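## Task

Take the tube from the shelved bench beside the door and seat it fully in a hole of the tube rack on the shelved bench beside the window. The tube must never touch the floor. Release it and pull the hand away at the end. The robot must not topple or finish tilted. The result only counts if it stays in place without the robot holding it.

## Robot and tools

ROBOT. A two-wheeled cart (differential drive, no sideways motion) carrying a pan/tilt head camera and two five-joint arms, left_arm and right_arm, each ending in a jaw gripper with a wrist camera. The cart is 0.53 m wide and spans x = -0.35 to 0.07 m. Arm pan axes stand at x = -0.060, y = +0.155 (left) and -0.155 m (right); shoulders sit 0.89 m up. Upper arm 0.116, forearm 0.135, hand 0.162 m. The fixed jaw tip reaches about 0.44 m from its pan axis at most, and no lower than roughly 0.55 m above the floor. Objects loose in the room may occasionally get nudged.

FRAMES. Base frame: origin on the floor between the drive wheels, x ahead, y to the left, z up. left_hand and right_hand in results are the fixed-jaw tips in this frame; a held object sits next to the tip on the swinging-jaw side. Hand axes: z outward along the fingers, y from swinging jaw toward fixed jaw. base_odometry is relative to where the base began the scene and counts wheel rotation only (slip is counted as motion); heading is positive leftward, -3.142 to 3.142.

execute_actions(actions, cameras). actions is a list holding one action or nothing (empty = just report state and images). An action may contain "base" and/or "joints"; both start at once. base takes one command only: {"translate_m": d}, a relative straight drive in metres from the current spot, positive forward, -1.4 to 1.4; or {"rotate_rad": d}, a relative turn in place, positive counter-clockwise, -3.2 to 3.2. A base offset is measured from the position in the last reported state. joints is one dictionary keyed by joint name (covering both arms and the head), each value an absolute target angle in radians. Ranges: head_pan_rad -3.2..3.2 (0 ahead, + left); head_tilt_rad -0.76..1.45 (0 level, + down); per arm, *_shoulder_pan_rad -1.919..1.919, *_shoulder_lift_rad -1.745..1.745, *_elbow_flex_rad -1.69..1.58, *_wrist_flex_rad -1.658..1.658, *_wrist_roll_rad -2.743..2.841, *_gripper_rad 0..1.919. cameras picks from head_camera, left_wrist_camera, right_wrist_camera or all; omitted/null means all, [] means none. Unknown keys, names or out-of-range values reject the whole call with no motion. A joint left out of an action may keep driving toward its earlier target.

JOINT GEOMETRY. Pan 0 points left_arm to the left and right_arm to the right; positive pan is clockwise from above; straight ahead is +1.571 (left) and -1.571 (right). With lift, elbow and wrist flex at 0, the upper arm is near vertical (tilted 0.24 rad outward) and forearm and fingers are level; positive values bend downward, and their sum is the fingers' angle below horizontal (1.571 = pointing down, only possible with forearm no more than 0.08 rad above level). Wrist roll -1.522: jaws close across the arm plane, fixed jaw on the left looking outward; 1.619: fixed jaw on the right; 0.049: closing in the plane, fixed jaw below (level fingers) or toward the pan axis (fingers down). Over furniture with level fingers prefer fixed jaw on the left, since the hand body then bulges about 0.08 m upward, not downward. Jaw gap vs angle: 0→0.003, 0.3→0.026, 0.6→0.049, 1→0.076, 1.919→0.106 m. Gripping: aim about 0.2 rad below the contact angle; lower adds nothing and can trip the motor. A holding jaw reads off_target; done means empty or barely gripping.

STOWING. Stowed left: pan -1.75, lift 0.05, elbow 1.35, wrist_flex -1.55, roll -1.52; right identical except pan 1.75. Do it in two steps away from loose items: wrist_flex and wrist_roll first, then the rest. Leaving stow, do not move the wrists first. Turning in place with arms stowed needs 0.44 m of free radius; near a desk, turning or reversing can hook the cart's rear and tip the robot.

RESULTS. base_status/joint_status per motion: done (for the base, wheels turned the full amount, slip or not); off_target (stopped short, maybe still pushing: load, obstacle or tripped motor); time_out (target dropped, holding). "joint command not followed" plus a cause means a self/arm-to-arm clearance check held back that arm's targets (grippers still move); those joints read not_followed and may be retried each action until valid. on_its_own lists uncommanded motion. Motor temperatures are listed per arm in joint_positions order; MOTOR HOT appears from 55 °C, and at 70 °C an OVER-TEMPERATURE FAULT halts that arm (joints say limit_stop_at_motor_heat; resend targets after cooling). A reported stop cancels later movement calls in the same reply.

SAG AND TRIPS. Loaded or far-reaching joints settle below target; offset the next target by the observed sag. Hand positions can be off by a few cm. A joint held more than ~0.30 rad from target for ~2 s (thinking time counts; the robot keeps its last command meanwhile) trips to 20 % torque; reset by waiting until steady, then commanding 0.2 rad from the reading on the side away from the offending target (or 0.04 past the range end; for a jaw, the end itself). To stop a blocked joint pushing, set its target to its current reading. Payload: ~0.4 kg at full reach, ~0.7 kg within 0.28 m; both hands close in ~1 kg.

OTHER TOOLS. wait(seconds 0..10) lets time pass with no new command. zoom_image(camera, region=[x0,y0,x1,y1]) enlarges part of that camera's latest image, pixels from top-left, up to 504x504; images are 644x476. read_manual(section="licences") only returns licence text. finished_scene(scene) closes the current scene (give its number) once the last command has settled; irreversible, reports success and gives the next task.

AVOID. Tube touching the floor, drops, slams, hard pushes or pulls (a pull in front tips the robot most easily), arms striking or pressing on each other, and toppling or tilting the robot.

Each tool is called after "Request:" by a JSON object that holds its "method" and its "body".

## Session

Request:
{"method": "execute_actions", "body": {"actions": []}}

Scene clock: 0.00 s.
Motor temperatures (°C, as the motors report them): left_arm=[26 28 27 27 30] | right_arm=[29 29 28 25 26]
base_odometry: x=+0.000 y=+0.000 heading=+0.000 (m, m, rad; odometry frame)
base_status: not commanded
joint_positions: head_pan_rad=-0.007 head_tilt_rad=-0.014 left_arm_shoulder_pan_rad=-1.766 left_arm_shoulder_lift_rad=+0.015 left_arm_elbow_flex_rad=+1.396 left_arm_wrist_flex_rad=-1.535 left_arm_wrist_roll_rad=-1.496 left_arm_gripper_rad=+1.920 right_arm_shoulder_pan_rad=+1.778 right_arm_shoulder_lift_rad=+0.036 right_arm_elbow_flex_rad=+1.328 right_arm_wrist_flex_rad=-1.585 right_arm_wrist_roll_rad=-1.551 right_arm_gripper_rad=+1.920
joint_status: not commanded
left_hand: x=-0.2999 y=+0.0998 z=+0.8932 quat_wxyz=(-0.063, -0.658, -0.073, +0.747) (m; base frame)
right_hand: x=-0.3080 y=-0.1108 z=+0.9097 quat_wxyz=(-0.069, +0.621, -0.073, -0.778) (m; base frame)
pictures: head_camera, left_wrist_camera, right_wrist_camera
Images, in order (width x height): head_camera 644x476, left_wrist_camera 644x476, right_wrist_camera 644x476.

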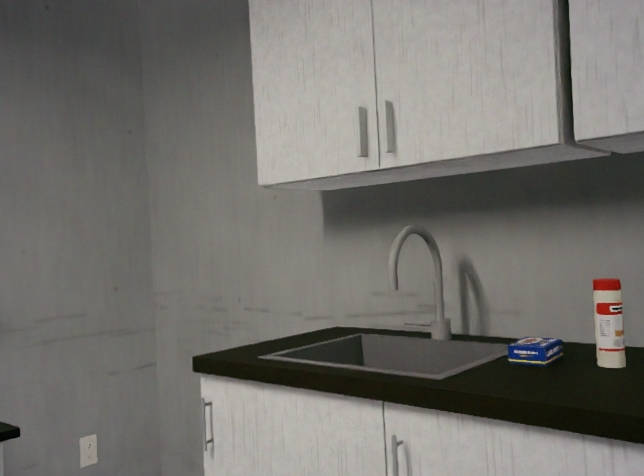

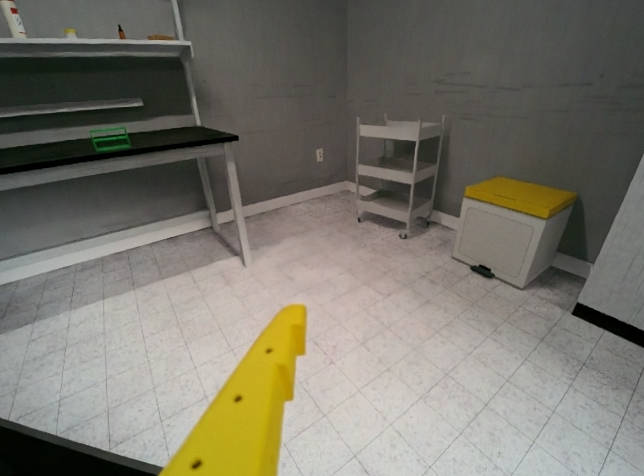

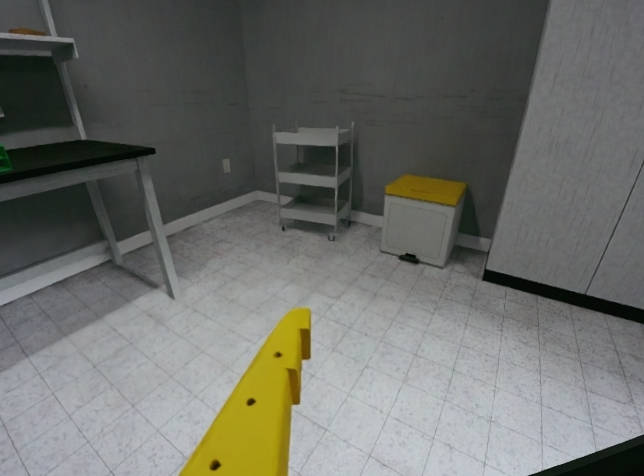

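Request:
{"method": "execute_actions", "body": {"actions": [{"joints":{"head_pan_rad":0.7,"head_tilt_rad":0.3}}], "cameras": ["head_camera"]}}

Request:
{"method": "execute_actions", "body": {"actions": [{"joints":{"head_pan_rad":1.5,"head_tilt_rad":0.3}}], "cameras": ["head_camera"]}}

Request:
{"method": "execute_actions", "body": {"actions": [{"joints":{"head_pan_rad":2.3,"head_tilt_rad":0.3}}], "cameras": ["head_camera"]}}

Request:
{"method": "execute_actions", "body": {"actions": [{"joints":{"head_pan_rad":3.1,"head_tilt_rad":0.3}}], "cameras": ["head_camera"]}}

Request:
{"method": "execute_actions", "body": {"actions": [{"joints":{"head_pan_rad":-2.4,"head_tilt_rad":0.3}}], "cameras": ["head_camera"]}}

Request:
{"method": "execute_actions", "body": {"actions": [{"joints":{"head_pan_rad":-1.6,"head_tilt_rad":0.3}}], "cameras": ["head_camera"]}}

Request:
{"method": "execute_actions", "body": {"actions": [{"joints":{"head_pan_rad":-0.8,"head_tilt_rad":0.3}}], "cameras": ["head_camera"]}}

Scene clock: 17.67 s.
Motor temperatures (°C, as the motors report them): left_arm=[26 28 27 27 30] | right_arm=[29 29 28 25 26]
base_odometry: x=+0.000 y=+0.000 heading=+0.000 (m, m, rad; odometry frame)
base_status: not commanded
joint_positions: head_pan_rad=+0.690 head_tilt_rad=+0.293 left_arm_shoulder_pan_rad=-1.766 left_arm_shoulder_lift_rad=+0.015 left_arm_elbow_flex_rad=+1.396 left_arm_wrist_flex_rad=-1.535 left_arm_wrist_roll_rad=-1.496 left_arm_gripper_rad=+1.920 right_arm_shoulder_pan_rad=+1.778 right_arm_shoulder_lift_rad=+0.036 right_arm_elbow_flex_rad=+1.328 right_arm_wrist_flex_rad=-1.585 right_arm_wrist_roll_rad=-1.551 right_arm_gripper_rad=+1.920
joint_status: all done
left_hand: x=-0.2999 y=+0.0998 z=+0.8932 quat_wxyz=(-0.063, -0.658, -0.073, +0.747) (m; base frame)
right_hand: x=-0.3080 y=-0.1108 z=+0.9097 quat_wxyz=(-0.069, +0.621, -0.073, -0.778) (m; base frame)
pictures: head_camera
Images, in order (width x height): head_camera 644x476.

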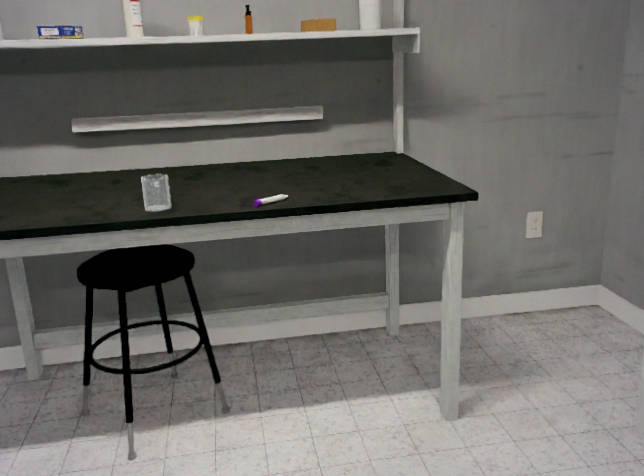

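Scene clock: 19.00 s.
Motor temperatures (°C, as the motors report them): left_arm=[26 28 27 27 30] | right_arm=[29 29 28 25 26]
base_odometry: x=+0.000 y=+0.000 heading=+0.000 (m, m, rad; odometry frame)
base_status: not commanded
joint_positions: head_pan_rad=+1.490 head_tilt_rad=+0.293 left_arm_shoulder_pan_rad=-1.766 left_arm_shoulder_lift_rad=+0.015 left_arm_elbow_flex_rad=+1.396 left_arm_wrist_flex_rad=-1.535 left_arm_wrist_roll_rad=-1.496 left_arm_gripper_rad=+1.920 right_arm_shoulder_pan_rad=+1.778 right_arm_shoulder_lift_rad=+0.036 right_arm_elbow_flex_rad=+1.328 right_arm_wrist_flex_rad=-1.585 right_arm_wrist_roll_rad=-1.551 right_arm_gripper_rad=+1.920
joint_status: all done
left_hand: x=-0.2999 y=+0.0998 z=+0.8932 quat_wxyz=(-0.063, -0.658, -0.073, +0.747) (m; base frame)
right_hand: x=-0.3080 y=-0.1108 z=+0.9097 quat_wxyz=(-0.069, +0.621, -0.073, -0.778) (m; base frame)
pictures: head_camera
Images, in order (width x height): head_camera 644x476.

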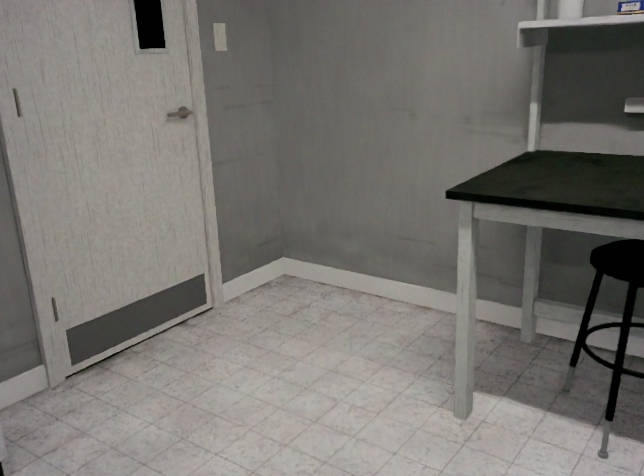

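Scene clock: 20.33 s.
Motor temperatures (°C, as the motors report them): left_arm=[26 28 27 27 30] | right_arm=[29 29 28 25 26]
base_odometry: x=+0.000 y=+0.000 heading=+0.000 (m, m, rad; odometry frame)
base_status: not commanded
joint_positions: head_pan_rad=+2.290 head_tilt_rad=+0.293 left_arm_shoulder_pan_rad=-1.766 left_arm_shoulder_lift_rad=+0.015 left_arm_elbow_flex_rad=+1.396 left_arm_wrist_flex_rad=-1.535 left_arm_wrist_roll_rad=-1.496 left_arm_gripper_rad=+1.920 right_arm_shoulder_pan_rad=+1.778 right_arm_shoulder_lift_rad=+0.036 right_arm_elbow_flex_rad=+1.328 right_arm_wrist_flex_rad=-1.585 right_arm_wrist_roll_rad=-1.551 right_arm_gripper_rad=+1.920
joint_status: all done
left_hand: x=-0.2999 y=+0.0998 z=+0.8932 quat_wxyz=(-0.063, -0.658, -0.073, +0.747) (m; base frame)
right_hand: x=-0.3080 y=-0.1108 z=+0.9097 quat_wxyz=(-0.069, +0.621, -0.073, -0.778) (m; base frame)
pictures: head_camera
Images, in order (width x height): head_camera 644x476.

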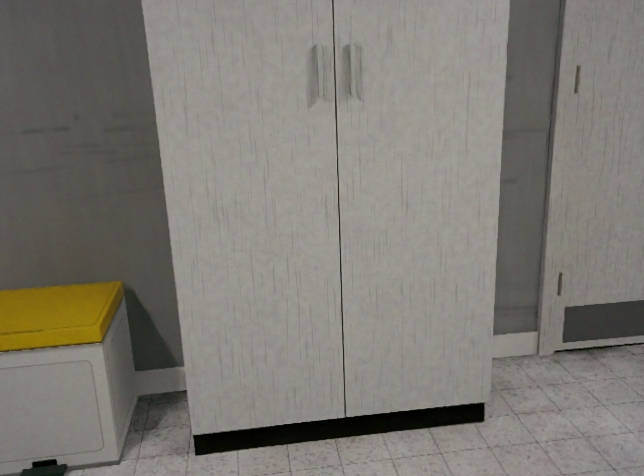

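Scene clock: 21.67 s.
Motor temperatures (°C, as the motors report them): left_arm=[26 28 27 27 30] | right_arm=[29 29 28 25 26]
base_odometry: x=+0.000 y=+0.000 heading=+0.000 (m, m, rad; odometry frame)
base_status: not commanded
joint_positions: head_pan_rad=+3.090 head_tilt_rad=+0.293 left_arm_shoulder_pan_rad=-1.766 left_arm_shoulder_lift_rad=+0.015 left_arm_elbow_flex_rad=+1.396 left_arm_wrist_flex_rad=-1.535 left_arm_wrist_roll_rad=-1.496 left_arm_gripper_rad=+1.920 right_arm_shoulder_pan_rad=+1.778 right_arm_shoulder_lift_rad=+0.036 right_arm_elbow_flex_rad=+1.328 right_arm_wrist_flex_rad=-1.585 right_arm_wrist_roll_rad=-1.551 right_arm_gripper_rad=+1.920
joint_status: all done
left_hand: x=-0.2999 y=+0.0998 z=+0.8932 quat_wxyz=(-0.063, -0.658, -0.073, +0.747) (m; base frame)
right_hand: x=-0.3080 y=-0.1108 z=+0.9097 quat_wxyz=(-0.069, +0.621, -0.073, -0.778) (m; base frame)
pictures: head_camera
Images, in order (width x height): head_camera 644x476.

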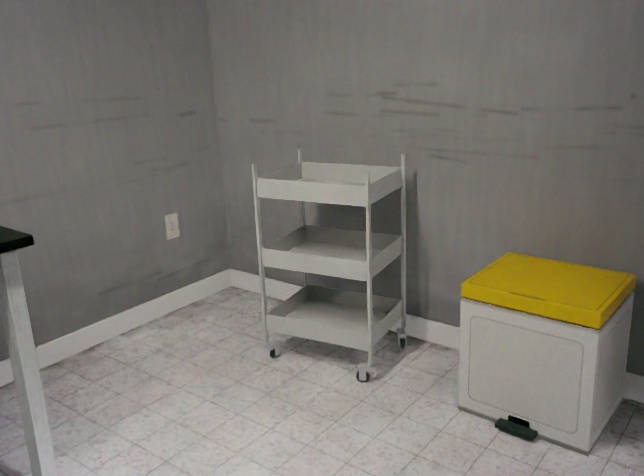

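Scene clock: 26.13 s.
Motor temperatures (°C, as the motors report them): left_arm=[26 28 27 27 30] | right_arm=[29 29 28 25 26]
base_odometry: x=+0.000 y=+0.000 heading=+0.000 (m, m, rad; odometry frame)
base_status: not commanded
joint_positions: head_pan_rad=-2.390 head_tilt_rad=+0.293 left_arm_shoulder_pan_rad=-1.766 left_arm_shoulder_lift_rad=+0.015 left_arm_elbow_flex_rad=+1.396 left_arm_wrist_flex_rad=-1.535 left_arm_wrist_roll_rad=-1.496 left_arm_gripper_rad=+1.920 right_arm_shoulder_pan_rad=+1.778 right_arm_shoulder_lift_rad=+0.036 right_arm_elbow_flex_rad=+1.328 right_arm_wrist_flex_rad=-1.585 right_arm_wrist_roll_rad=-1.551 right_arm_gripper_rad=+1.920
joint_status: all done
left_hand: x=-0.2999 y=+0.0998 z=+0.8932 quat_wxyz=(-0.063, -0.658, -0.073, +0.747) (m; base frame)
right_hand: x=-0.3080 y=-0.1108 z=+0.9097 quat_wxyz=(-0.069, +0.621, -0.073, -0.778) (m; base frame)
pictures: head_camera
Images, in order (width x height): head_camera 644x476.

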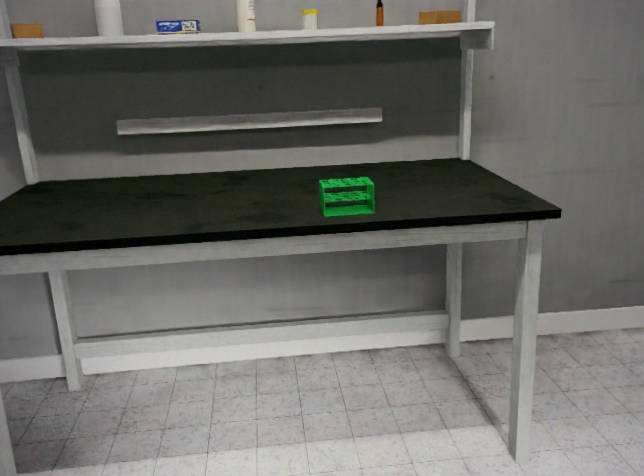

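Scene clock: 27.47 s.
Motor temperatures (°C, as the motors report them): left_arm=[26 28 27 27 30] | right_arm=[29 29 28 25 26]
base_odometry: x=+0.000 y=+0.000 heading=+0.000 (m, m, rad; odometry frame)
base_status: not commanded
joint_positions: head_pan_rad=-1.610 head_tilt_rad=+0.293 left_arm_shoulder_pan_rad=-1.766 left_arm_shoulder_lift_rad=+0.015 left_arm_elbow_flex_rad=+1.396 left_arm_wrist_flex_rad=-1.535 left_arm_wrist_roll_rad=-1.496 left_arm_gripper_rad=+1.920 right_arm_shoulder_pan_rad=+1.778 right_arm_shoulder_lift_rad=+0.036 right_arm_elbow_flex_rad=+1.328 right_arm_wrist_flex_rad=-1.585 right_arm_wrist_roll_rad=-1.551 right_arm_gripper_rad=+1.920
joint_status: all done
left_hand: x=-0.2999 y=+0.0998 z=+0.8932 quat_wxyz=(-0.063, -0.658, -0.073, +0.747) (m; base frame)
right_hand: x=-0.3080 y=-0.1108 z=+0.9097 quat_wxyz=(-0.069, +0.621, -0.073, -0.778) (m; base frame)
pictures: head_camera
Images, in order (width x height): head_camera 644x476.

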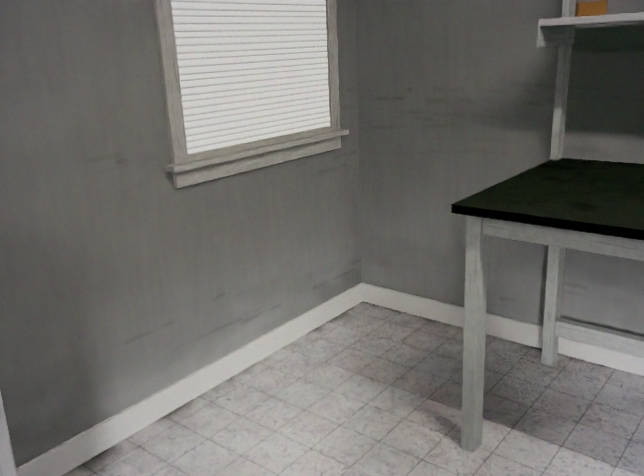

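Scene clock: 28.80 s.
Motor temperatures (°C, as the motors report them): left_arm=[26 28 27 27 30] | right_arm=[29 29 28 25 26]
base_odometry: x=+0.000 y=+0.000 heading=+0.000 (m, m, rad; odometry frame)
base_status: not commanded
joint_positions: head_pan_rad=-0.810 head_tilt_rad=+0.293 left_arm_shoulder_pan_rad=-1.766 left_arm_shoulder_lift_rad=+0.015 left_arm_elbow_flex_rad=+1.396 left_arm_wrist_flex_rad=-1.535 left_arm_wrist_roll_rad=-1.496 left_arm_gripper_rad=+1.920 right_arm_shoulder_pan_rad=+1.778 right_arm_shoulder_lift_rad=+0.036 right_arm_elbow_flex_rad=+1.328 right_arm_wrist_flex_rad=-1.585 right_arm_wrist_roll_rad=-1.551 right_arm_gripper_rad=+1.920
joint_status: all done
left_hand: x=-0.2999 y=+0.0998 z=+0.8932 quat_wxyz=(-0.063, -0.658, -0.073, +0.747) (m; base frame)
right_hand: x=-0.3080 y=-0.1108 z=+0.9097 quat_wxyz=(-0.069, +0.621, -0.073, -0.778) (m; base frame)
pictures: head_camera
Images, in order (width x height): head_camera 644x476.

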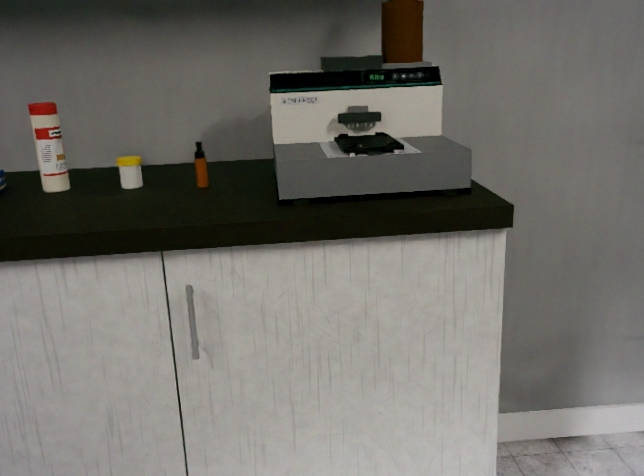

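Request:
{"method": "execute_actions", "body": {"actions": [{"base":{"rotate_rad":0.75},"joints":{"head_pan_rad":0.0,"head_tilt_rad":0.45}}], "cameras": []}}

Request:
{"method": "execute_actions", "body": {"actions": [{"base":{"translate_m":0.93}}], "cameras": []}}

Request:
{"method": "execute_actions", "body": {"actions": [{"base":{"rotate_rad":0.27},"joints":{"head_tilt_rad":0.6}}], "cameras": ["head_camera"]}}

Scene clock: 109.47 s.
Motor temperatures (°C, as the motors report them): left_arm=[26 28 27 27 30] | right_arm=[29 29 28 25 26]
base_odometry: x=-0.001 y=+0.000 heading=+0.749 (m, m, rad; odometry frame)
base_status: done
joint_positions: head_pan_rad=-0.010 head_tilt_rad=+0.444 left_arm_shoulder_pan_rad=-1.766 left_arm_shoulder_lift_rad=+0.015 left_arm_elbow_flex_rad=+1.396 left_arm_wrist_flex_rad=-1.535 left_arm_wrist_roll_rad=-1.496 left_arm_gripper_rad=+1.920 right_arm_shoulder_pan_rad=+1.778 right_arm_shoulder_lift_rad=+0.036 right_arm_elbow_flex_rad=+1.328 right_arm_wrist_flex_rad=-1.585 right_arm_wrist_roll_rad=-1.551 right_arm_gripper_rad=+1.920
joint_status: all done
left_hand: x=-0.2999 y=+0.0998 z=+0.8932 quat_wxyz=(-0.063, -0.658, -0.073, +0.747) (m; base frame)
right_hand: x=-0.3080 y=-0.1108 z=+0.9097 quat_wxyz=(-0.069, +0.621, -0.073, -0.778) (m; base frame)
pictures: none
No camera images: the call's "cameras" was empty. Leave "cameras" out to get every camera's image.

Scene clock: 115.03 s.
Motor temperatures (°C, as the motors report them): left_arm=[26 28 27 27 30] | right_arm=[29 29 28 25 26]
base_odometry: x=+0.679 y=+0.634 heading=+0.749 (m, m, rad; odometry frame)
base_status: done
joint_positions: head_pan_rad=-0.010 head_tilt_rad=+0.444 left_arm_shoulder_pan_rad=-1.766 left_arm_shoulder_lift_rad=+0.015 left_arm_elbow_flex_rad=+1.396 left_arm_wrist_flex_rad=-1.535 left_arm_wrist_roll_rad=-1.496 left_arm_gripper_rad=+1.920 right_arm_shoulder_pan_rad=+1.778 right_arm_shoulder_lift_rad=+0.036 right_arm_elbow_flex_rad=+1.328 right_arm_wrist_flex_rad=-1.585 right_arm_wrist_roll_rad=-1.551 right_arm_gripper_rad=+1.920
joint_status: not commanded
left_hand: x=-0.2999 y=+0.0998 z=+0.8932 quat_wxyz=(-0.063, -0.658, -0.073, +0.747) (m; base frame)
right_hand: x=-0.3080 y=-0.1108 z=+0.9097 quat_wxyz=(-0.069, +0.621, -0.073, -0.778) (m; base frame)
pictures: none
No camera images: the call's "cameras" was empty. Leave "cameras" out to get every camera's image.

Scene clock: 116.07 s.
Motor temperatures (°C, as the motors report them): left_arm=[26 28 27 27 30] | right_arm=[29 29 28 25 26]
base_odometry: x=+0.679 y=+0.634 heading=+1.018 (m, m, rad; odometry frame)
base_status: done
joint_positions: head_pan_rad=-0.010 head_tilt_rad=+0.594 left_arm_shoulder_pan_rad=-1.766 left_arm_shoulder_lift_rad=+0.015 left_arm_elbow_flex_rad=+1.396 left_arm_wrist_flex_rad=-1.535 left_arm_wrist_roll_rad=-1.496 left_arm_gripper_rad=+1.920 right_arm_shoulder_pan_rad=+1.778 right_arm_shoulder_lift_rad=+0.036 right_arm_elbow_flex_rad=+1.328 right_arm_wrist_flex_rad=-1.585 right_arm_wrist_roll_rad=-1.551 right_arm_gripper_rad=+1.920
joint_status: all done
left_hand: x=-0.2999 y=+0.0998 z=+0.8932 quat_wxyz=(-0.063, -0.658, -0.073, +0.747) (m; base frame)
right_hand: x=-0.3080 y=-0.1108 z=+0.9097 quat_wxyz=(-0.069, +0.621, -0.073, -0.778) (m; base frame)
pictures: head_camera
Images, in order (width x height): head_camera 644x476.

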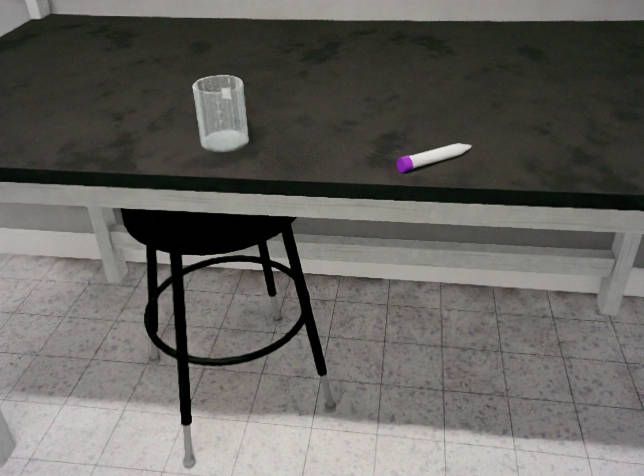

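Request:
{"method": "zoom_image", "body": {"camera": "head_camera", "region": [140, 100, 644, 476]}}

Region (140, 100, 644, 476) of head_camera's 644x476 image, scaled by 1.000; it fills the top 376 rows of this view, and the rest is white.

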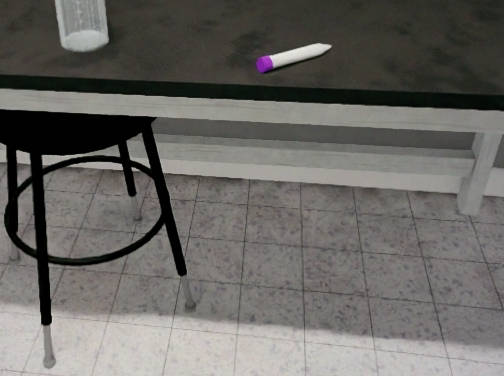

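Request:
{"method": "execute_actions", "body": {"actions": [{"joints":{"right_arm_shoulder_pan_rad":-1.571,"right_arm_shoulder_lift_rad":0.3,"right_arm_elbow_flex_rad":-0.3}}], "cameras": []}}

Request:
{"method": "execute_actions", "body": {"actions": [{"base":{"translate_m":0.45},"joints":{"right_arm_wrist_flex_rad":1.6,"right_arm_wrist_roll_rad":0.46,"right_arm_shoulder_lift_rad":0.4,"right_arm_elbow_flex_rad":-0.48,"right_arm_gripper_rad":0.9,"head_tilt_rad":0.95}}]}}

Scene clock: 206.87 s.
Motor temperatures (°C, as the motors report them): left_arm=[26 28 27 27 30] | right_arm=[29 29 28 25 26]
base_odometry: x=+0.679 y=+0.634 heading=+1.018 (m, m, rad; odometry frame)
base_status: not commanded
joint_positions: head_pan_rad=-0.010 head_tilt_rad=+0.594 left_arm_shoulder_pan_rad=-1.766 left_arm_shoulder_lift_rad=+0.015 left_arm_elbow_flex_rad=+1.396 left_arm_wrist_flex_rad=-1.535 left_arm_wrist_roll_rad=-1.496 left_arm_gripper_rad=+1.920 right_arm_shoulder_pan_rad=-1.565 right_arm_shoulder_lift_rad=+0.315 right_arm_elbow_flex_rad=-0.268 right_arm_wrist_flex_rad=-1.585 right_arm_wrist_roll_rad=-1.551 right_arm_gripper_rad=+1.920
joint_status: all done
left_hand: x=-0.2999 y=+0.0998 z=+0.8932 quat_wxyz=(-0.063, -0.658, -0.073, +0.747) (m; base frame)
right_hand: x=+0.1722 y=-0.1486 z=+1.1517 quat_wxyz=(+1.000, +0.000, +0.016, +0.011) (m; base frame)
pictures: none
No camera images: the call's "cameras" was empty. Leave "cameras" out to get every camera's image.

Scene clock: 210.03 s.
Motor temperatures (°C, as the motors report them): left_arm=[26 28 27 27 30] | right_arm=[29 29 28 25 26]
base_odometry: x=+0.915 y=+1.018 heading=+1.019 (m, m, rad; odometry frame)
base_status: done
joint_positions: head_pan_rad=-0.010 head_tilt_rad=+0.945 left_arm_shoulder_pan_rad=-1.766 left_arm_shoulder_lift_rad=+0.015 left_arm_elbow_flex_rad=+1.396 left_arm_wrist_flex_rad=-1.535 left_arm_wrist_roll_rad=-1.496 left_arm_gripper_rad=+1.920 right_arm_shoulder_pan_rad=-1.565 right_arm_shoulder_lift_rad=+0.424 right_arm_elbow_flex_rad=-0.451 right_arm_wrist_flex_rad=+1.589 right_arm_wrist_roll_rad=+0.451 right_arm_gripper_rad=+0.905
joint_status: all done
left_hand: x=-0.2999 y=+0.0998 z=+0.8932 quat_wxyz=(-0.063, -0.658, -0.073, +0.747) (m; base frame)
right_hand: x=+0.1712 y=-0.1598 z=+0.8333 quat_wxyz=(+0.002, -0.832, +0.554, -0.004) (m; base frame)
pictures: head_camera, left_wrist_camera, right_wrist_camera
Images, in order (width x height): head_camera 644x476, left_wrist_camera 644x476, right_wrist_camera 644x476.

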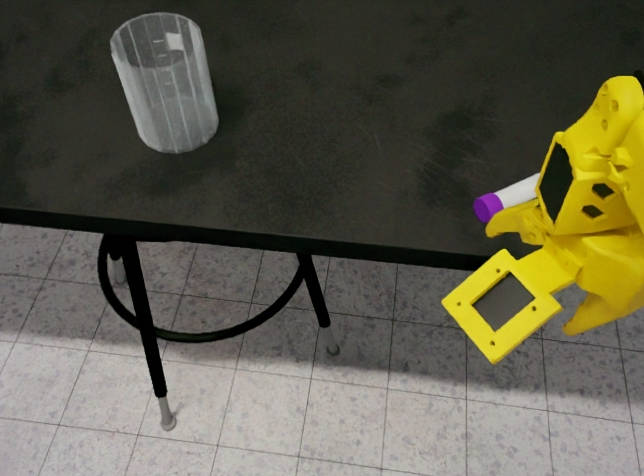

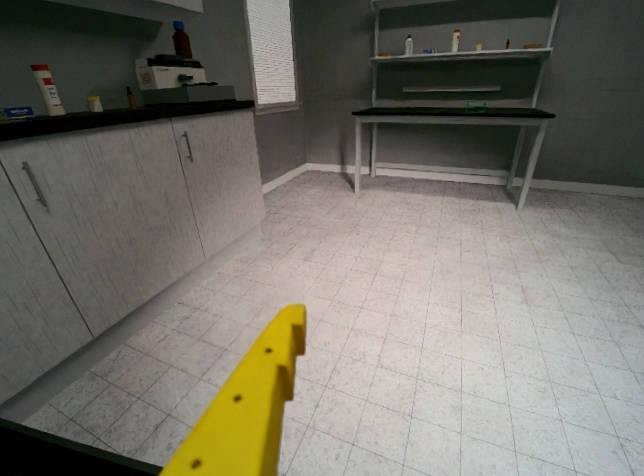

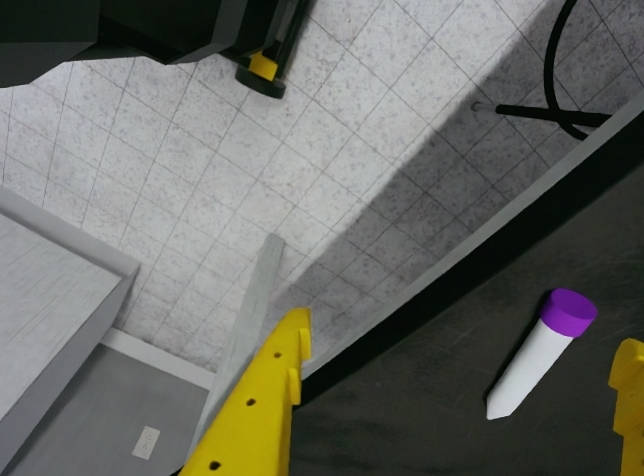

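Request:
{"method": "execute_actions", "body": {"actions": [{"base":{"translate_m":0.07},"joints":{"right_arm_shoulder_lift_rad":0.45,"right_arm_elbow_flex_rad":-0.56,"right_arm_wrist_flex_rad":1.64,"head_tilt_rad":1.05,"head_pan_rad":-0.3}}], "cameras": ["head_camera","right_wrist_camera"]}}

Scene clock: 237.03 s.
Motor temperatures (°C, as the motors report them): left_arm=[26 28 27 27 30] | right_arm=[29 29 28 25 26]
base_odometry: x=+0.951 y=+1.078 heading=+1.020 (m, m, rad; odometry frame)
base_status: done
joint_positions: head_pan_rad=-0.290 head_tilt_rad=+1.045 left_arm_shoulder_pan_rad=-1.766 left_arm_shoulder_lift_rad=+0.015 left_arm_elbow_flex_rad=+1.396 left_arm_wrist_flex_rad=-1.535 left_arm_wrist_roll_rad=-1.496 left_arm_gripper_rad=+1.920 right_arm_shoulder_pan_rad=-1.565 right_arm_shoulder_lift_rad=+0.467 right_arm_elbow_flex_rad=-0.531 right_arm_wrist_flex_rad=+1.616 right_arm_wrist_roll_rad=+0.451 right_arm_gripper_rad=+0.905
joint_status: all done
joint sent to its limit — the command would take right_arm_wrist_flex_rad past its upper limit, so that joint was sent only as far as its limit.
left_hand: x=-0.2999 y=+0.0998 z=+0.8932 quat_wxyz=(-0.063, -0.658, -0.073, +0.747) (m; base frame)
right_hand: x=+0.1761 y=-0.1599 z=+0.8351 quat_wxyz=(+0.005, -0.832, +0.554, -0.008) (m; base frame)
pictures: head_camera, right_wrist_camera
Images, in order (width x height): head_camera 644x476, right_wrist_camera 644x476.

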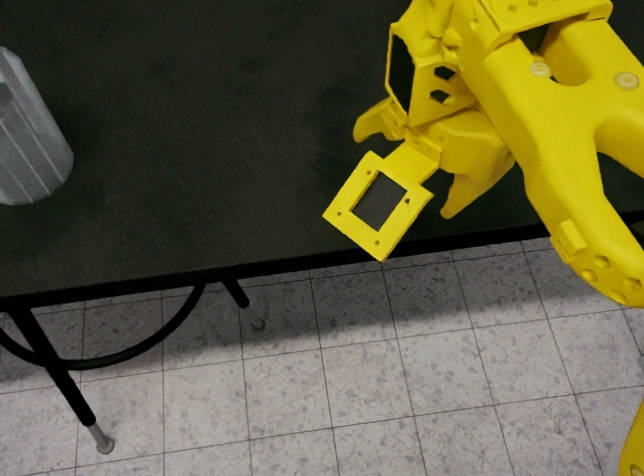

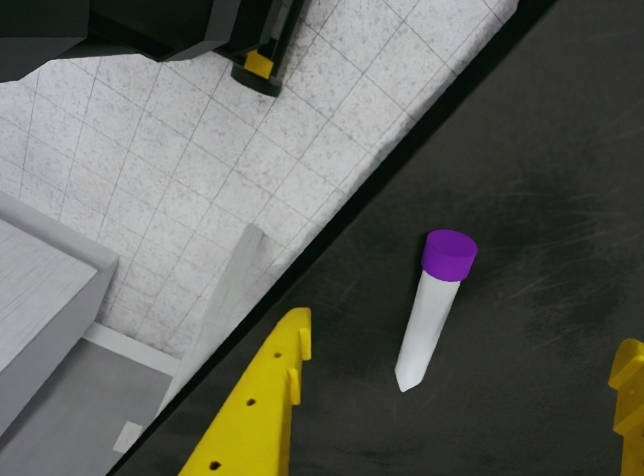

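Request:
{"method": "execute_actions", "body": {"actions": [{"base":{"translate_m":0.05},"joints":{"right_arm_shoulder_pan_rad":-1.455,"right_arm_wrist_roll_rad":0.57,"right_arm_gripper_rad":0.75}}], "cameras": ["head_camera","right_wrist_camera"]}}

Scene clock: 281.27 s.
Motor temperatures (°C, as the motors report them): left_arm=[26 28 27 27 30] | right_arm=[29 29 28 25 26]
base_odometry: x=+0.978 y=+1.120 heading=+1.020 (m, m, rad; odometry frame)
base_status: done
joint_positions: head_pan_rad=-0.290 head_tilt_rad=+1.045 left_arm_shoulder_pan_rad=-1.766 left_arm_shoulder_lift_rad=+0.015 left_arm_elbow_flex_rad=+1.396 left_arm_wrist_flex_rad=-1.535 left_arm_wrist_roll_rad=-1.496 left_arm_gripper_rad=+1.920 right_arm_shoulder_pan_rad=-1.462 right_arm_shoulder_lift_rad=+0.467 right_arm_elbow_flex_rad=-0.531 right_arm_wrist_flex_rad=+1.616 right_arm_wrist_roll_rad=+0.560 right_arm_gripper_rad=+0.756
joint_status: all done
left_hand: x=-0.2999 y=+0.0998 z=+0.8932 quat_wxyz=(-0.063, -0.658, -0.073, +0.747) (m; base frame)
right_hand: x=+0.1747 y=-0.1849 z=+0.8351 quat_wxyz=(+0.004, -0.834, +0.552, -0.008) (m; base frame)
pictures: head_camera, right_wrist_camera
Images, in order (width x height): head_camera 644x476, right_wrist_camera 644x476.

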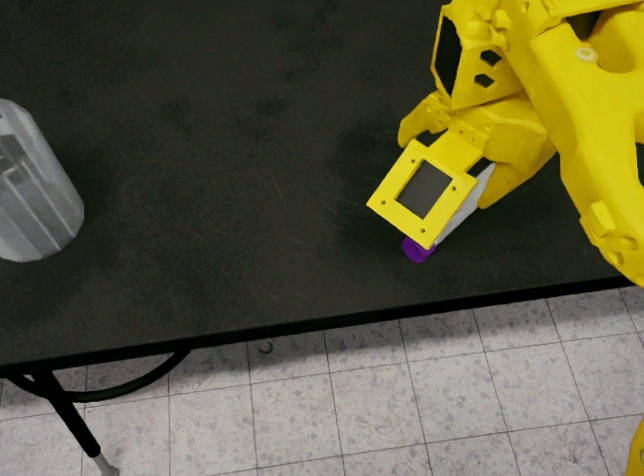

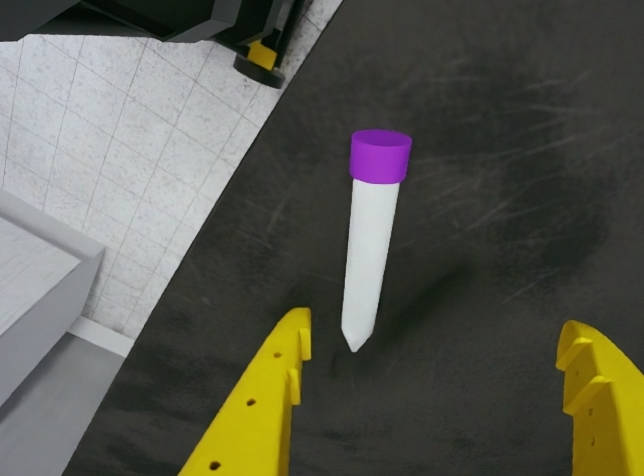

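Request:
{"method": "execute_actions", "body": {"actions": [{"joints":{"right_arm_shoulder_lift_rad":0.485,"right_arm_elbow_flex_rad":-0.31,"right_arm_wrist_flex_rad":1.355}}], "cameras": ["head_camera","right_wrist_camera"]}}

Scene clock: 304.10 s.
Motor temperatures (°C, as the motors report them): left_arm=[26 28 27 27 30] | right_arm=[29 29 28 25 26]
base_odometry: x=+0.978 y=+1.120 heading=+1.020 (m, m, rad; odometry frame)
base_status: not commanded
joint_positions: head_pan_rad=-0.290 head_tilt_rad=+1.045 left_arm_shoulder_pan_rad=-1.766 left_arm_shoulder_lift_rad=+0.015 left_arm_elbow_flex_rad=+1.396 left_arm_wrist_flex_rad=-1.535 left_arm_wrist_roll_rad=-1.496 left_arm_gripper_rad=+1.920 right_arm_shoulder_pan_rad=-1.462 right_arm_shoulder_lift_rad=+0.504 right_arm_elbow_flex_rad=-0.305 right_arm_wrist_flex_rad=+1.365 right_arm_wrist_roll_rad=+0.560 right_arm_gripper_rad=+0.756
joint_status: all done
left_hand: x=-0.2999 y=+0.0998 z=+0.8932 quat_wxyz=(-0.063, -0.658, -0.073, +0.747) (m; base frame)
right_hand: x=+0.1751 y=-0.1849 z=+0.7970 quat_wxyz=(+0.002, -0.834, +0.552, -0.003) (m; base frame)
pictures: head_camera, right_wrist_camera
Images, in order (width x height): head_camera 644x476, right_wrist_camera 644x476.

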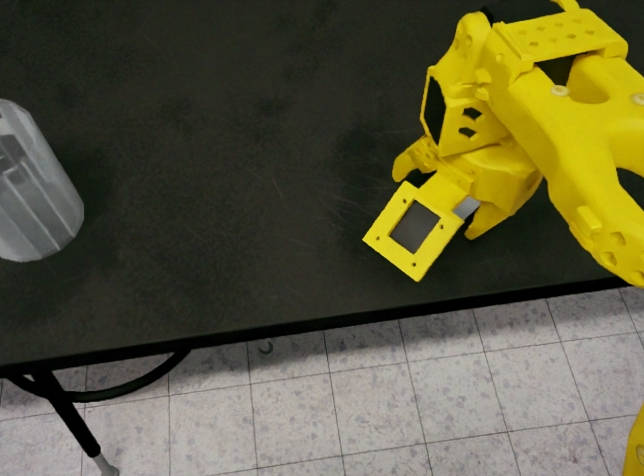

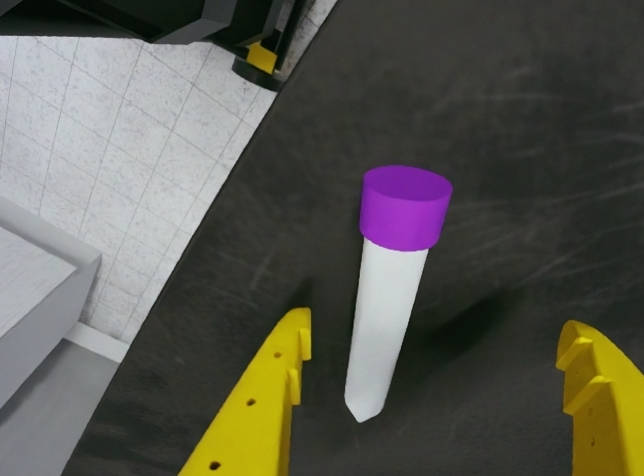

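Request:
{"method": "execute_actions", "body": {"actions": [{"joints":{"right_arm_shoulder_pan_rad":-1.437,"right_arm_shoulder_lift_rad":0.567,"right_arm_elbow_flex_rad":-0.36,"right_arm_wrist_flex_rad":1.32,"right_arm_wrist_roll_rad":0.58}}], "cameras": ["head_camera","right_wrist_camera"]}}

Scene clock: 326.87 s.
Motor temperatures (°C, as the motors report them): left_arm=[26 28 27 27 30] | right_arm=[29 29 28 25 26]
base_odometry: x=+0.978 y=+1.120 heading=+1.020 (m, m, rad; odometry frame)
base_status: not commanded
joint_positions: head_pan_rad=-0.290 head_tilt_rad=+1.045 left_arm_shoulder_pan_rad=-1.766 left_arm_shoulder_lift_rad=+0.015 left_arm_elbow_flex_rad=+1.396 left_arm_wrist_flex_rad=-1.535 left_arm_wrist_roll_rad=-1.496 left_arm_gripper_rad=+1.920 right_arm_shoulder_pan_rad=-1.444 right_arm_shoulder_lift_rad=+0.585 right_arm_elbow_flex_rad=-0.331 right_arm_wrist_flex_rad=+1.331 right_arm_wrist_roll_rad=+0.570 right_arm_gripper_rad=+0.756
joint_status: all done
left_hand: x=-0.2999 y=+0.0998 z=+0.8932 quat_wxyz=(-0.063, -0.658, -0.073, +0.747) (m; base frame)
right_hand: x=+0.1763 y=-0.1896 z=+0.7831 quat_wxyz=(-0.003, -0.832, +0.555, +0.006) (m; base frame)
pictures: head_camera, right_wrist_camera
Images, in order (width x height): head_camera 644x476, right_wrist_camera 644x476.

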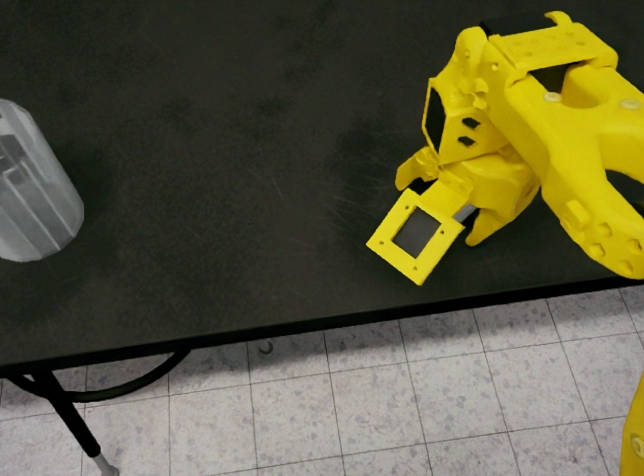

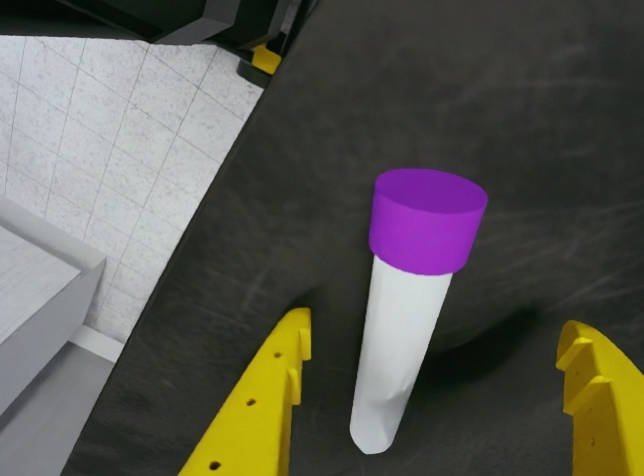

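Request:
{"method": "execute_actions", "body": {"actions": [{"joints":{"right_arm_shoulder_lift_rad":0.592,"right_arm_wrist_flex_rad":1.285}}], "cameras": ["right_wrist_camera"]}}

Scene clock: 342.20 s.
Motor temperatures (°C, as the motors report them): left_arm=[26 28 27 27 30] | right_arm=[29 29 28 25 26]
base_odometry: x=+0.978 y=+1.120 heading=+1.020 (m, m, rad; odometry frame)
base_status: not commanded
joint_positions: head_pan_rad=-0.290 head_tilt_rad=+1.045 left_arm_shoulder_pan_rad=-1.766 left_arm_shoulder_lift_rad=+0.015 left_arm_elbow_flex_rad=+1.396 left_arm_wrist_flex_rad=-1.535 left_arm_wrist_roll_rad=-1.496 left_arm_gripper_rad=+1.920 right_arm_shoulder_pan_rad=-1.444 right_arm_shoulder_lift_rad=+0.610 right_arm_elbow_flex_rad=-0.331 right_arm_wrist_flex_rad=+1.296 right_arm_wrist_roll_rad=+0.570 right_arm_gripper_rad=+0.756
joint_status: all done
left_hand: x=-0.2999 y=+0.0998 z=+0.8932 quat_wxyz=(-0.063, -0.658, -0.073, +0.747) (m; base frame)
right_hand: x=+0.1792 y=-0.1899 z=+0.7777 quat_wxyz=(-0.001, -0.832, +0.555, +0.001) (m; base frame)
pictures: right_wrist_camera
Images, in order (width x height): right_wrist_camera 644x476.

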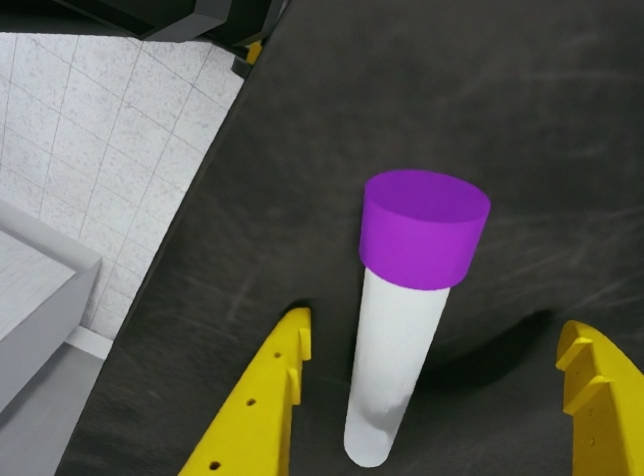

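Request:
{"method": "execute_actions", "body": {"actions": [{"joints":{"right_arm_gripper_rad":0.1}}], "cameras": ["right_wrist_camera","head_camera"]}}

Scene clock: 354.47 s.
Motor temperatures (°C, as the motors report them): left_arm=[26 28 27 27 30] | right_arm=[29 29 28 25 26]
base_odometry: x=+0.978 y=+1.120 heading=+1.020 (m, m, rad; odometry frame)
base_status: not commanded
joint_positions: head_pan_rad=-0.290 head_tilt_rad=+1.045 left_arm_shoulder_pan_rad=-1.766 left_arm_shoulder_lift_rad=+0.015 left_arm_elbow_flex_rad=+1.396 left_arm_wrist_flex_rad=-1.535 left_arm_wrist_roll_rad=-1.496 left_arm_gripper_rad=+1.920 right_arm_shoulder_pan_rad=-1.444 right_arm_shoulder_lift_rad=+0.611 right_arm_elbow_flex_rad=-0.333 right_arm_wrist_flex_rad=+1.296 right_arm_wrist_roll_rad=+0.570 right_arm_gripper_rad=+0.188
joint_status: right_arm_gripper_rad off_target (ended at +0.188, target +0.100)
left_hand: x=-0.2999 y=+0.0998 z=+0.8932 quat_wxyz=(-0.063, -0.658, -0.073, +0.747) (m; base frame)
right_hand: x=+0.1793 y=-0.1899 z=+0.7776 quat_wxyz=(-0.001, -0.832, +0.555, +0.001) (m; base frame)
pictures: head_camera, right_wrist_camera
Images, in order (width x height): head_camera 644x476, right_wrist_camera 644x476.

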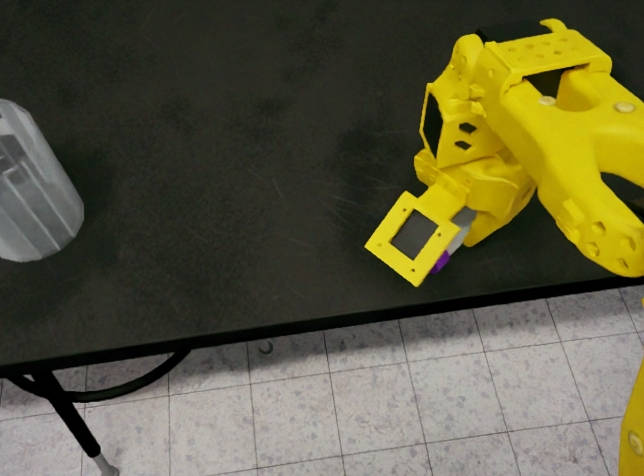

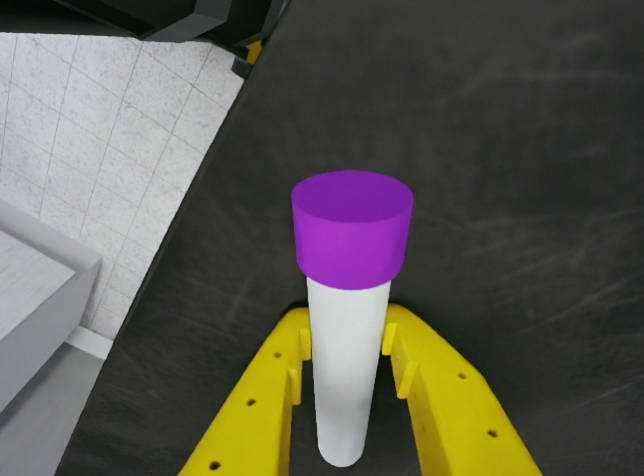

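Request:
{"method": "execute_actions", "body": {"actions": [{"joints":{"right_arm_gripper_rad":0.02}}], "cameras": []}}

Request:
{"method": "execute_actions", "body": {"actions": [{"joints":{"right_arm_shoulder_lift_rad":0.44,"right_arm_elbow_flex_rad":-0.45,"right_arm_wrist_flex_rad":1.55}}], "cameras": ["right_wrist_camera","head_camera"]}}

Scene clock: 361.87 s.
Motor temperatures (°C, as the motors report them): left_arm=[26 28 27 27 30] | right_arm=[29 29 28 25 26]
base_odometry: x=+0.978 y=+1.120 heading=+1.020 (m, m, rad; odometry frame)
base_status: not commanded
joint_positions: head_pan_rad=-0.290 head_tilt_rad=+1.045 left_arm_shoulder_pan_rad=-1.766 left_arm_shoulder_lift_rad=+0.015 left_arm_elbow_flex_rad=+1.396 left_arm_wrist_flex_rad=-1.535 left_arm_wrist_roll_rad=-1.496 left_arm_gripper_rad=+1.920 right_arm_shoulder_pan_rad=-1.444 right_arm_shoulder_lift_rad=+0.611 right_arm_elbow_flex_rad=-0.333 right_arm_wrist_flex_rad=+1.296 right_arm_wrist_roll_rad=+0.570 right_arm_gripper_rad=+0.186
joint_status: right_arm_gripper_rad off_target (ended at +0.186, target +0.020)
left_hand: x=-0.2999 y=+0.0998 z=+0.8932 quat_wxyz=(-0.063, -0.658, -0.073, +0.747) (m; base frame)
right_hand: x=+0.1793 y=-0.1899 z=+0.7776 quat_wxyz=(-0.001, -0.832, +0.555, +0.001) (m; base frame)
pictures: none
No camera images: the call's "cameras" was empty. Leave "cameras" out to get every camera's image.

Scene clock: 362.80 s.
Motor temperatures (°C, as the motors report them): left_arm=[26 28 27 27 30] | right_arm=[29 29 28 25 26]
base_odometry: x=+0.978 y=+1.120 heading=+1.020 (m, m, rad; odometry frame)
base_status: not commanded
joint_positions: head_pan_rad=-0.290 head_tilt_rad=+1.045 left_arm_shoulder_pan_rad=-1.766 left_arm_shoulder_lift_rad=+0.015 left_arm_elbow_flex_rad=+1.396 left_arm_wrist_flex_rad=-1.535 left_arm_wrist_roll_rad=-1.496 left_arm_gripper_rad=+1.920 right_arm_shoulder_pan_rad=-1.444 right_arm_shoulder_lift_rad=+0.493 right_arm_elbow_flex_rad=-0.420 right_arm_wrist_flex_rad=+1.538 right_arm_wrist_roll_rad=+0.570 right_arm_gripper_rad=+0.186
joint_status: all done
left_hand: x=-0.2999 y=+0.0998 z=+0.8932 quat_wxyz=(-0.063, -0.658, -0.073, +0.747) (m; base frame)
right_hand: x=+0.1677 y=-0.1884 z=+0.8152 quat_wxyz=(-0.009, -0.832, +0.555, +0.018) (m; base frame)
pictures: head_camera, right_wrist_camera
Images, in order (width x height): head_camera 644x476, right_wrist_camera 644x476.

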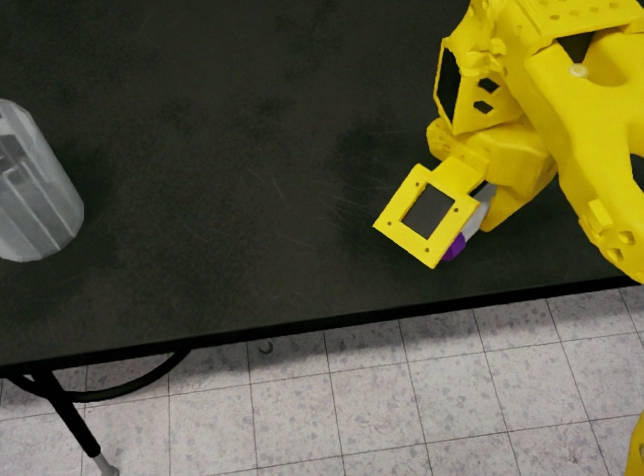

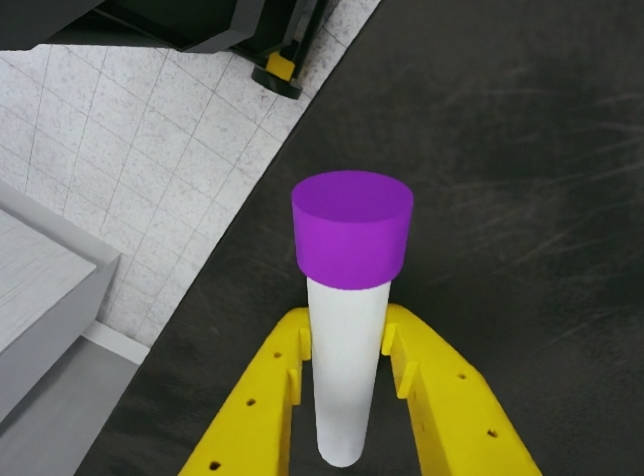

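Request:
{"method": "execute_actions", "body": {"actions": [{"joints":{"right_arm_shoulder_lift_rad":-0.2,"right_arm_elbow_flex_rad":0.48,"right_arm_wrist_flex_rad":-0.3,"right_arm_shoulder_pan_rad":-1.571,"head_tilt_rad":0.7}}], "cameras": []}}

Request:
{"method": "execute_actions", "body": {"actions": [{"joints":{"right_arm_wrist_roll_rad":-1.522}}], "cameras": ["right_wrist_camera","head_camera"]}}

Scene clock: 389.93 s.
Motor temperatures (°C, as the motors report them): left_arm=[26 28 27 27 30] | right_arm=[29 29 28 25 26]
base_odometry: x=+0.978 y=+1.120 heading=+1.020 (m, m, rad; odometry frame)
base_status: not commanded
joint_positions: head_pan_rad=-0.290 head_tilt_rad=+0.714 left_arm_shoulder_pan_rad=-1.766 left_arm_shoulder_lift_rad=+0.015 left_arm_elbow_flex_rad=+1.396 left_arm_wrist_flex_rad=-1.535 left_arm_wrist_roll_rad=-1.496 left_arm_gripper_rad=+1.920 right_arm_shoulder_pan_rad=-1.563 right_arm_shoulder_lift_rad=-0.157 right_arm_elbow_flex_rad=+0.489 right_arm_wrist_flex_rad=-0.280 right_arm_wrist_roll_rad=+0.572 right_arm_gripper_rad=+0.186
joint_status: all done
left_hand: x=-0.2999 y=+0.0998 z=+0.8932 quat_wxyz=(-0.063, -0.658, -0.073, +0.747) (m; base frame)
right_hand: x=+0.2696 y=-0.1618 z=+0.9554 quat_wxyz=(+0.342, -0.627, +0.365, -0.597) (m; base frame)
pictures: none
No camera images: the call's "cameras" was empty. Leave "cameras" out to get every camera's image.

Scene clock: 392.30 s.
Motor temperatures (°C, as the motors report them): left_arm=[26 28 27 27 30] | right_arm=[29 29 28 25 26]
base_odometry: x=+0.978 y=+1.120 heading=+1.020 (m, m, rad; odometry frame)
base_status: not commanded
joint_positions: head_pan_rad=-0.290 head_tilt_rad=+0.714 left_arm_shoulder_pan_rad=-1.766 left_arm_shoulder_lift_rad=+0.015 left_arm_elbow_flex_rad=+1.396 left_arm_wrist_flex_rad=-1.535 left_arm_wrist_roll_rad=-1.496 left_arm_gripper_rad=+1.920 right_arm_shoulder_pan_rad=-1.563 right_arm_shoulder_lift_rad=-0.157 right_arm_elbow_flex_rad=+0.489 right_arm_wrist_flex_rad=-0.280 right_arm_wrist_roll_rad=-1.513 right_arm_gripper_rad=+0.186
joint_status: all done
left_hand: x=-0.2999 y=+0.0998 z=+0.8932 quat_wxyz=(-0.063, -0.658, -0.073, +0.747) (m; base frame)
right_hand: x=+0.2700 y=-0.1497 z=+0.9618 quat_wxyz=(+0.688, -0.001, +0.725, -0.006) (m; base frame)
pictures: head_camera, right_wrist_camera
Images, in order (width x height): head_camera 644x476, right_wrist_camera 644x476.

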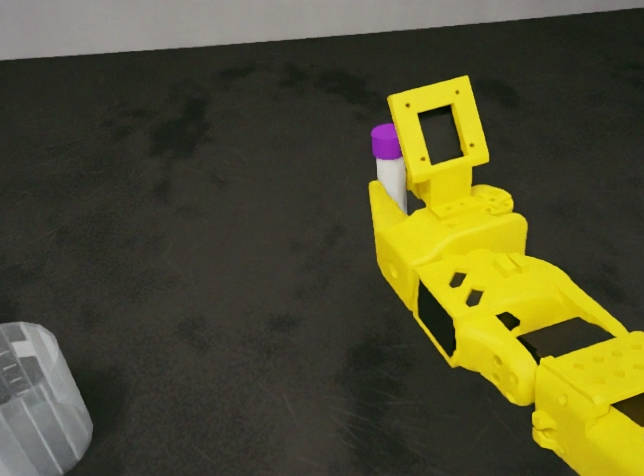

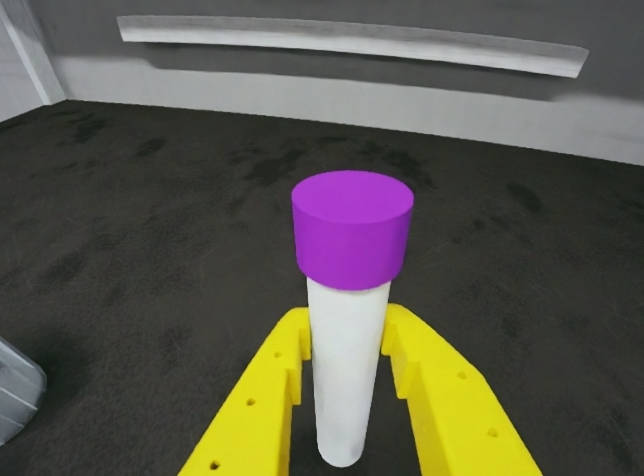

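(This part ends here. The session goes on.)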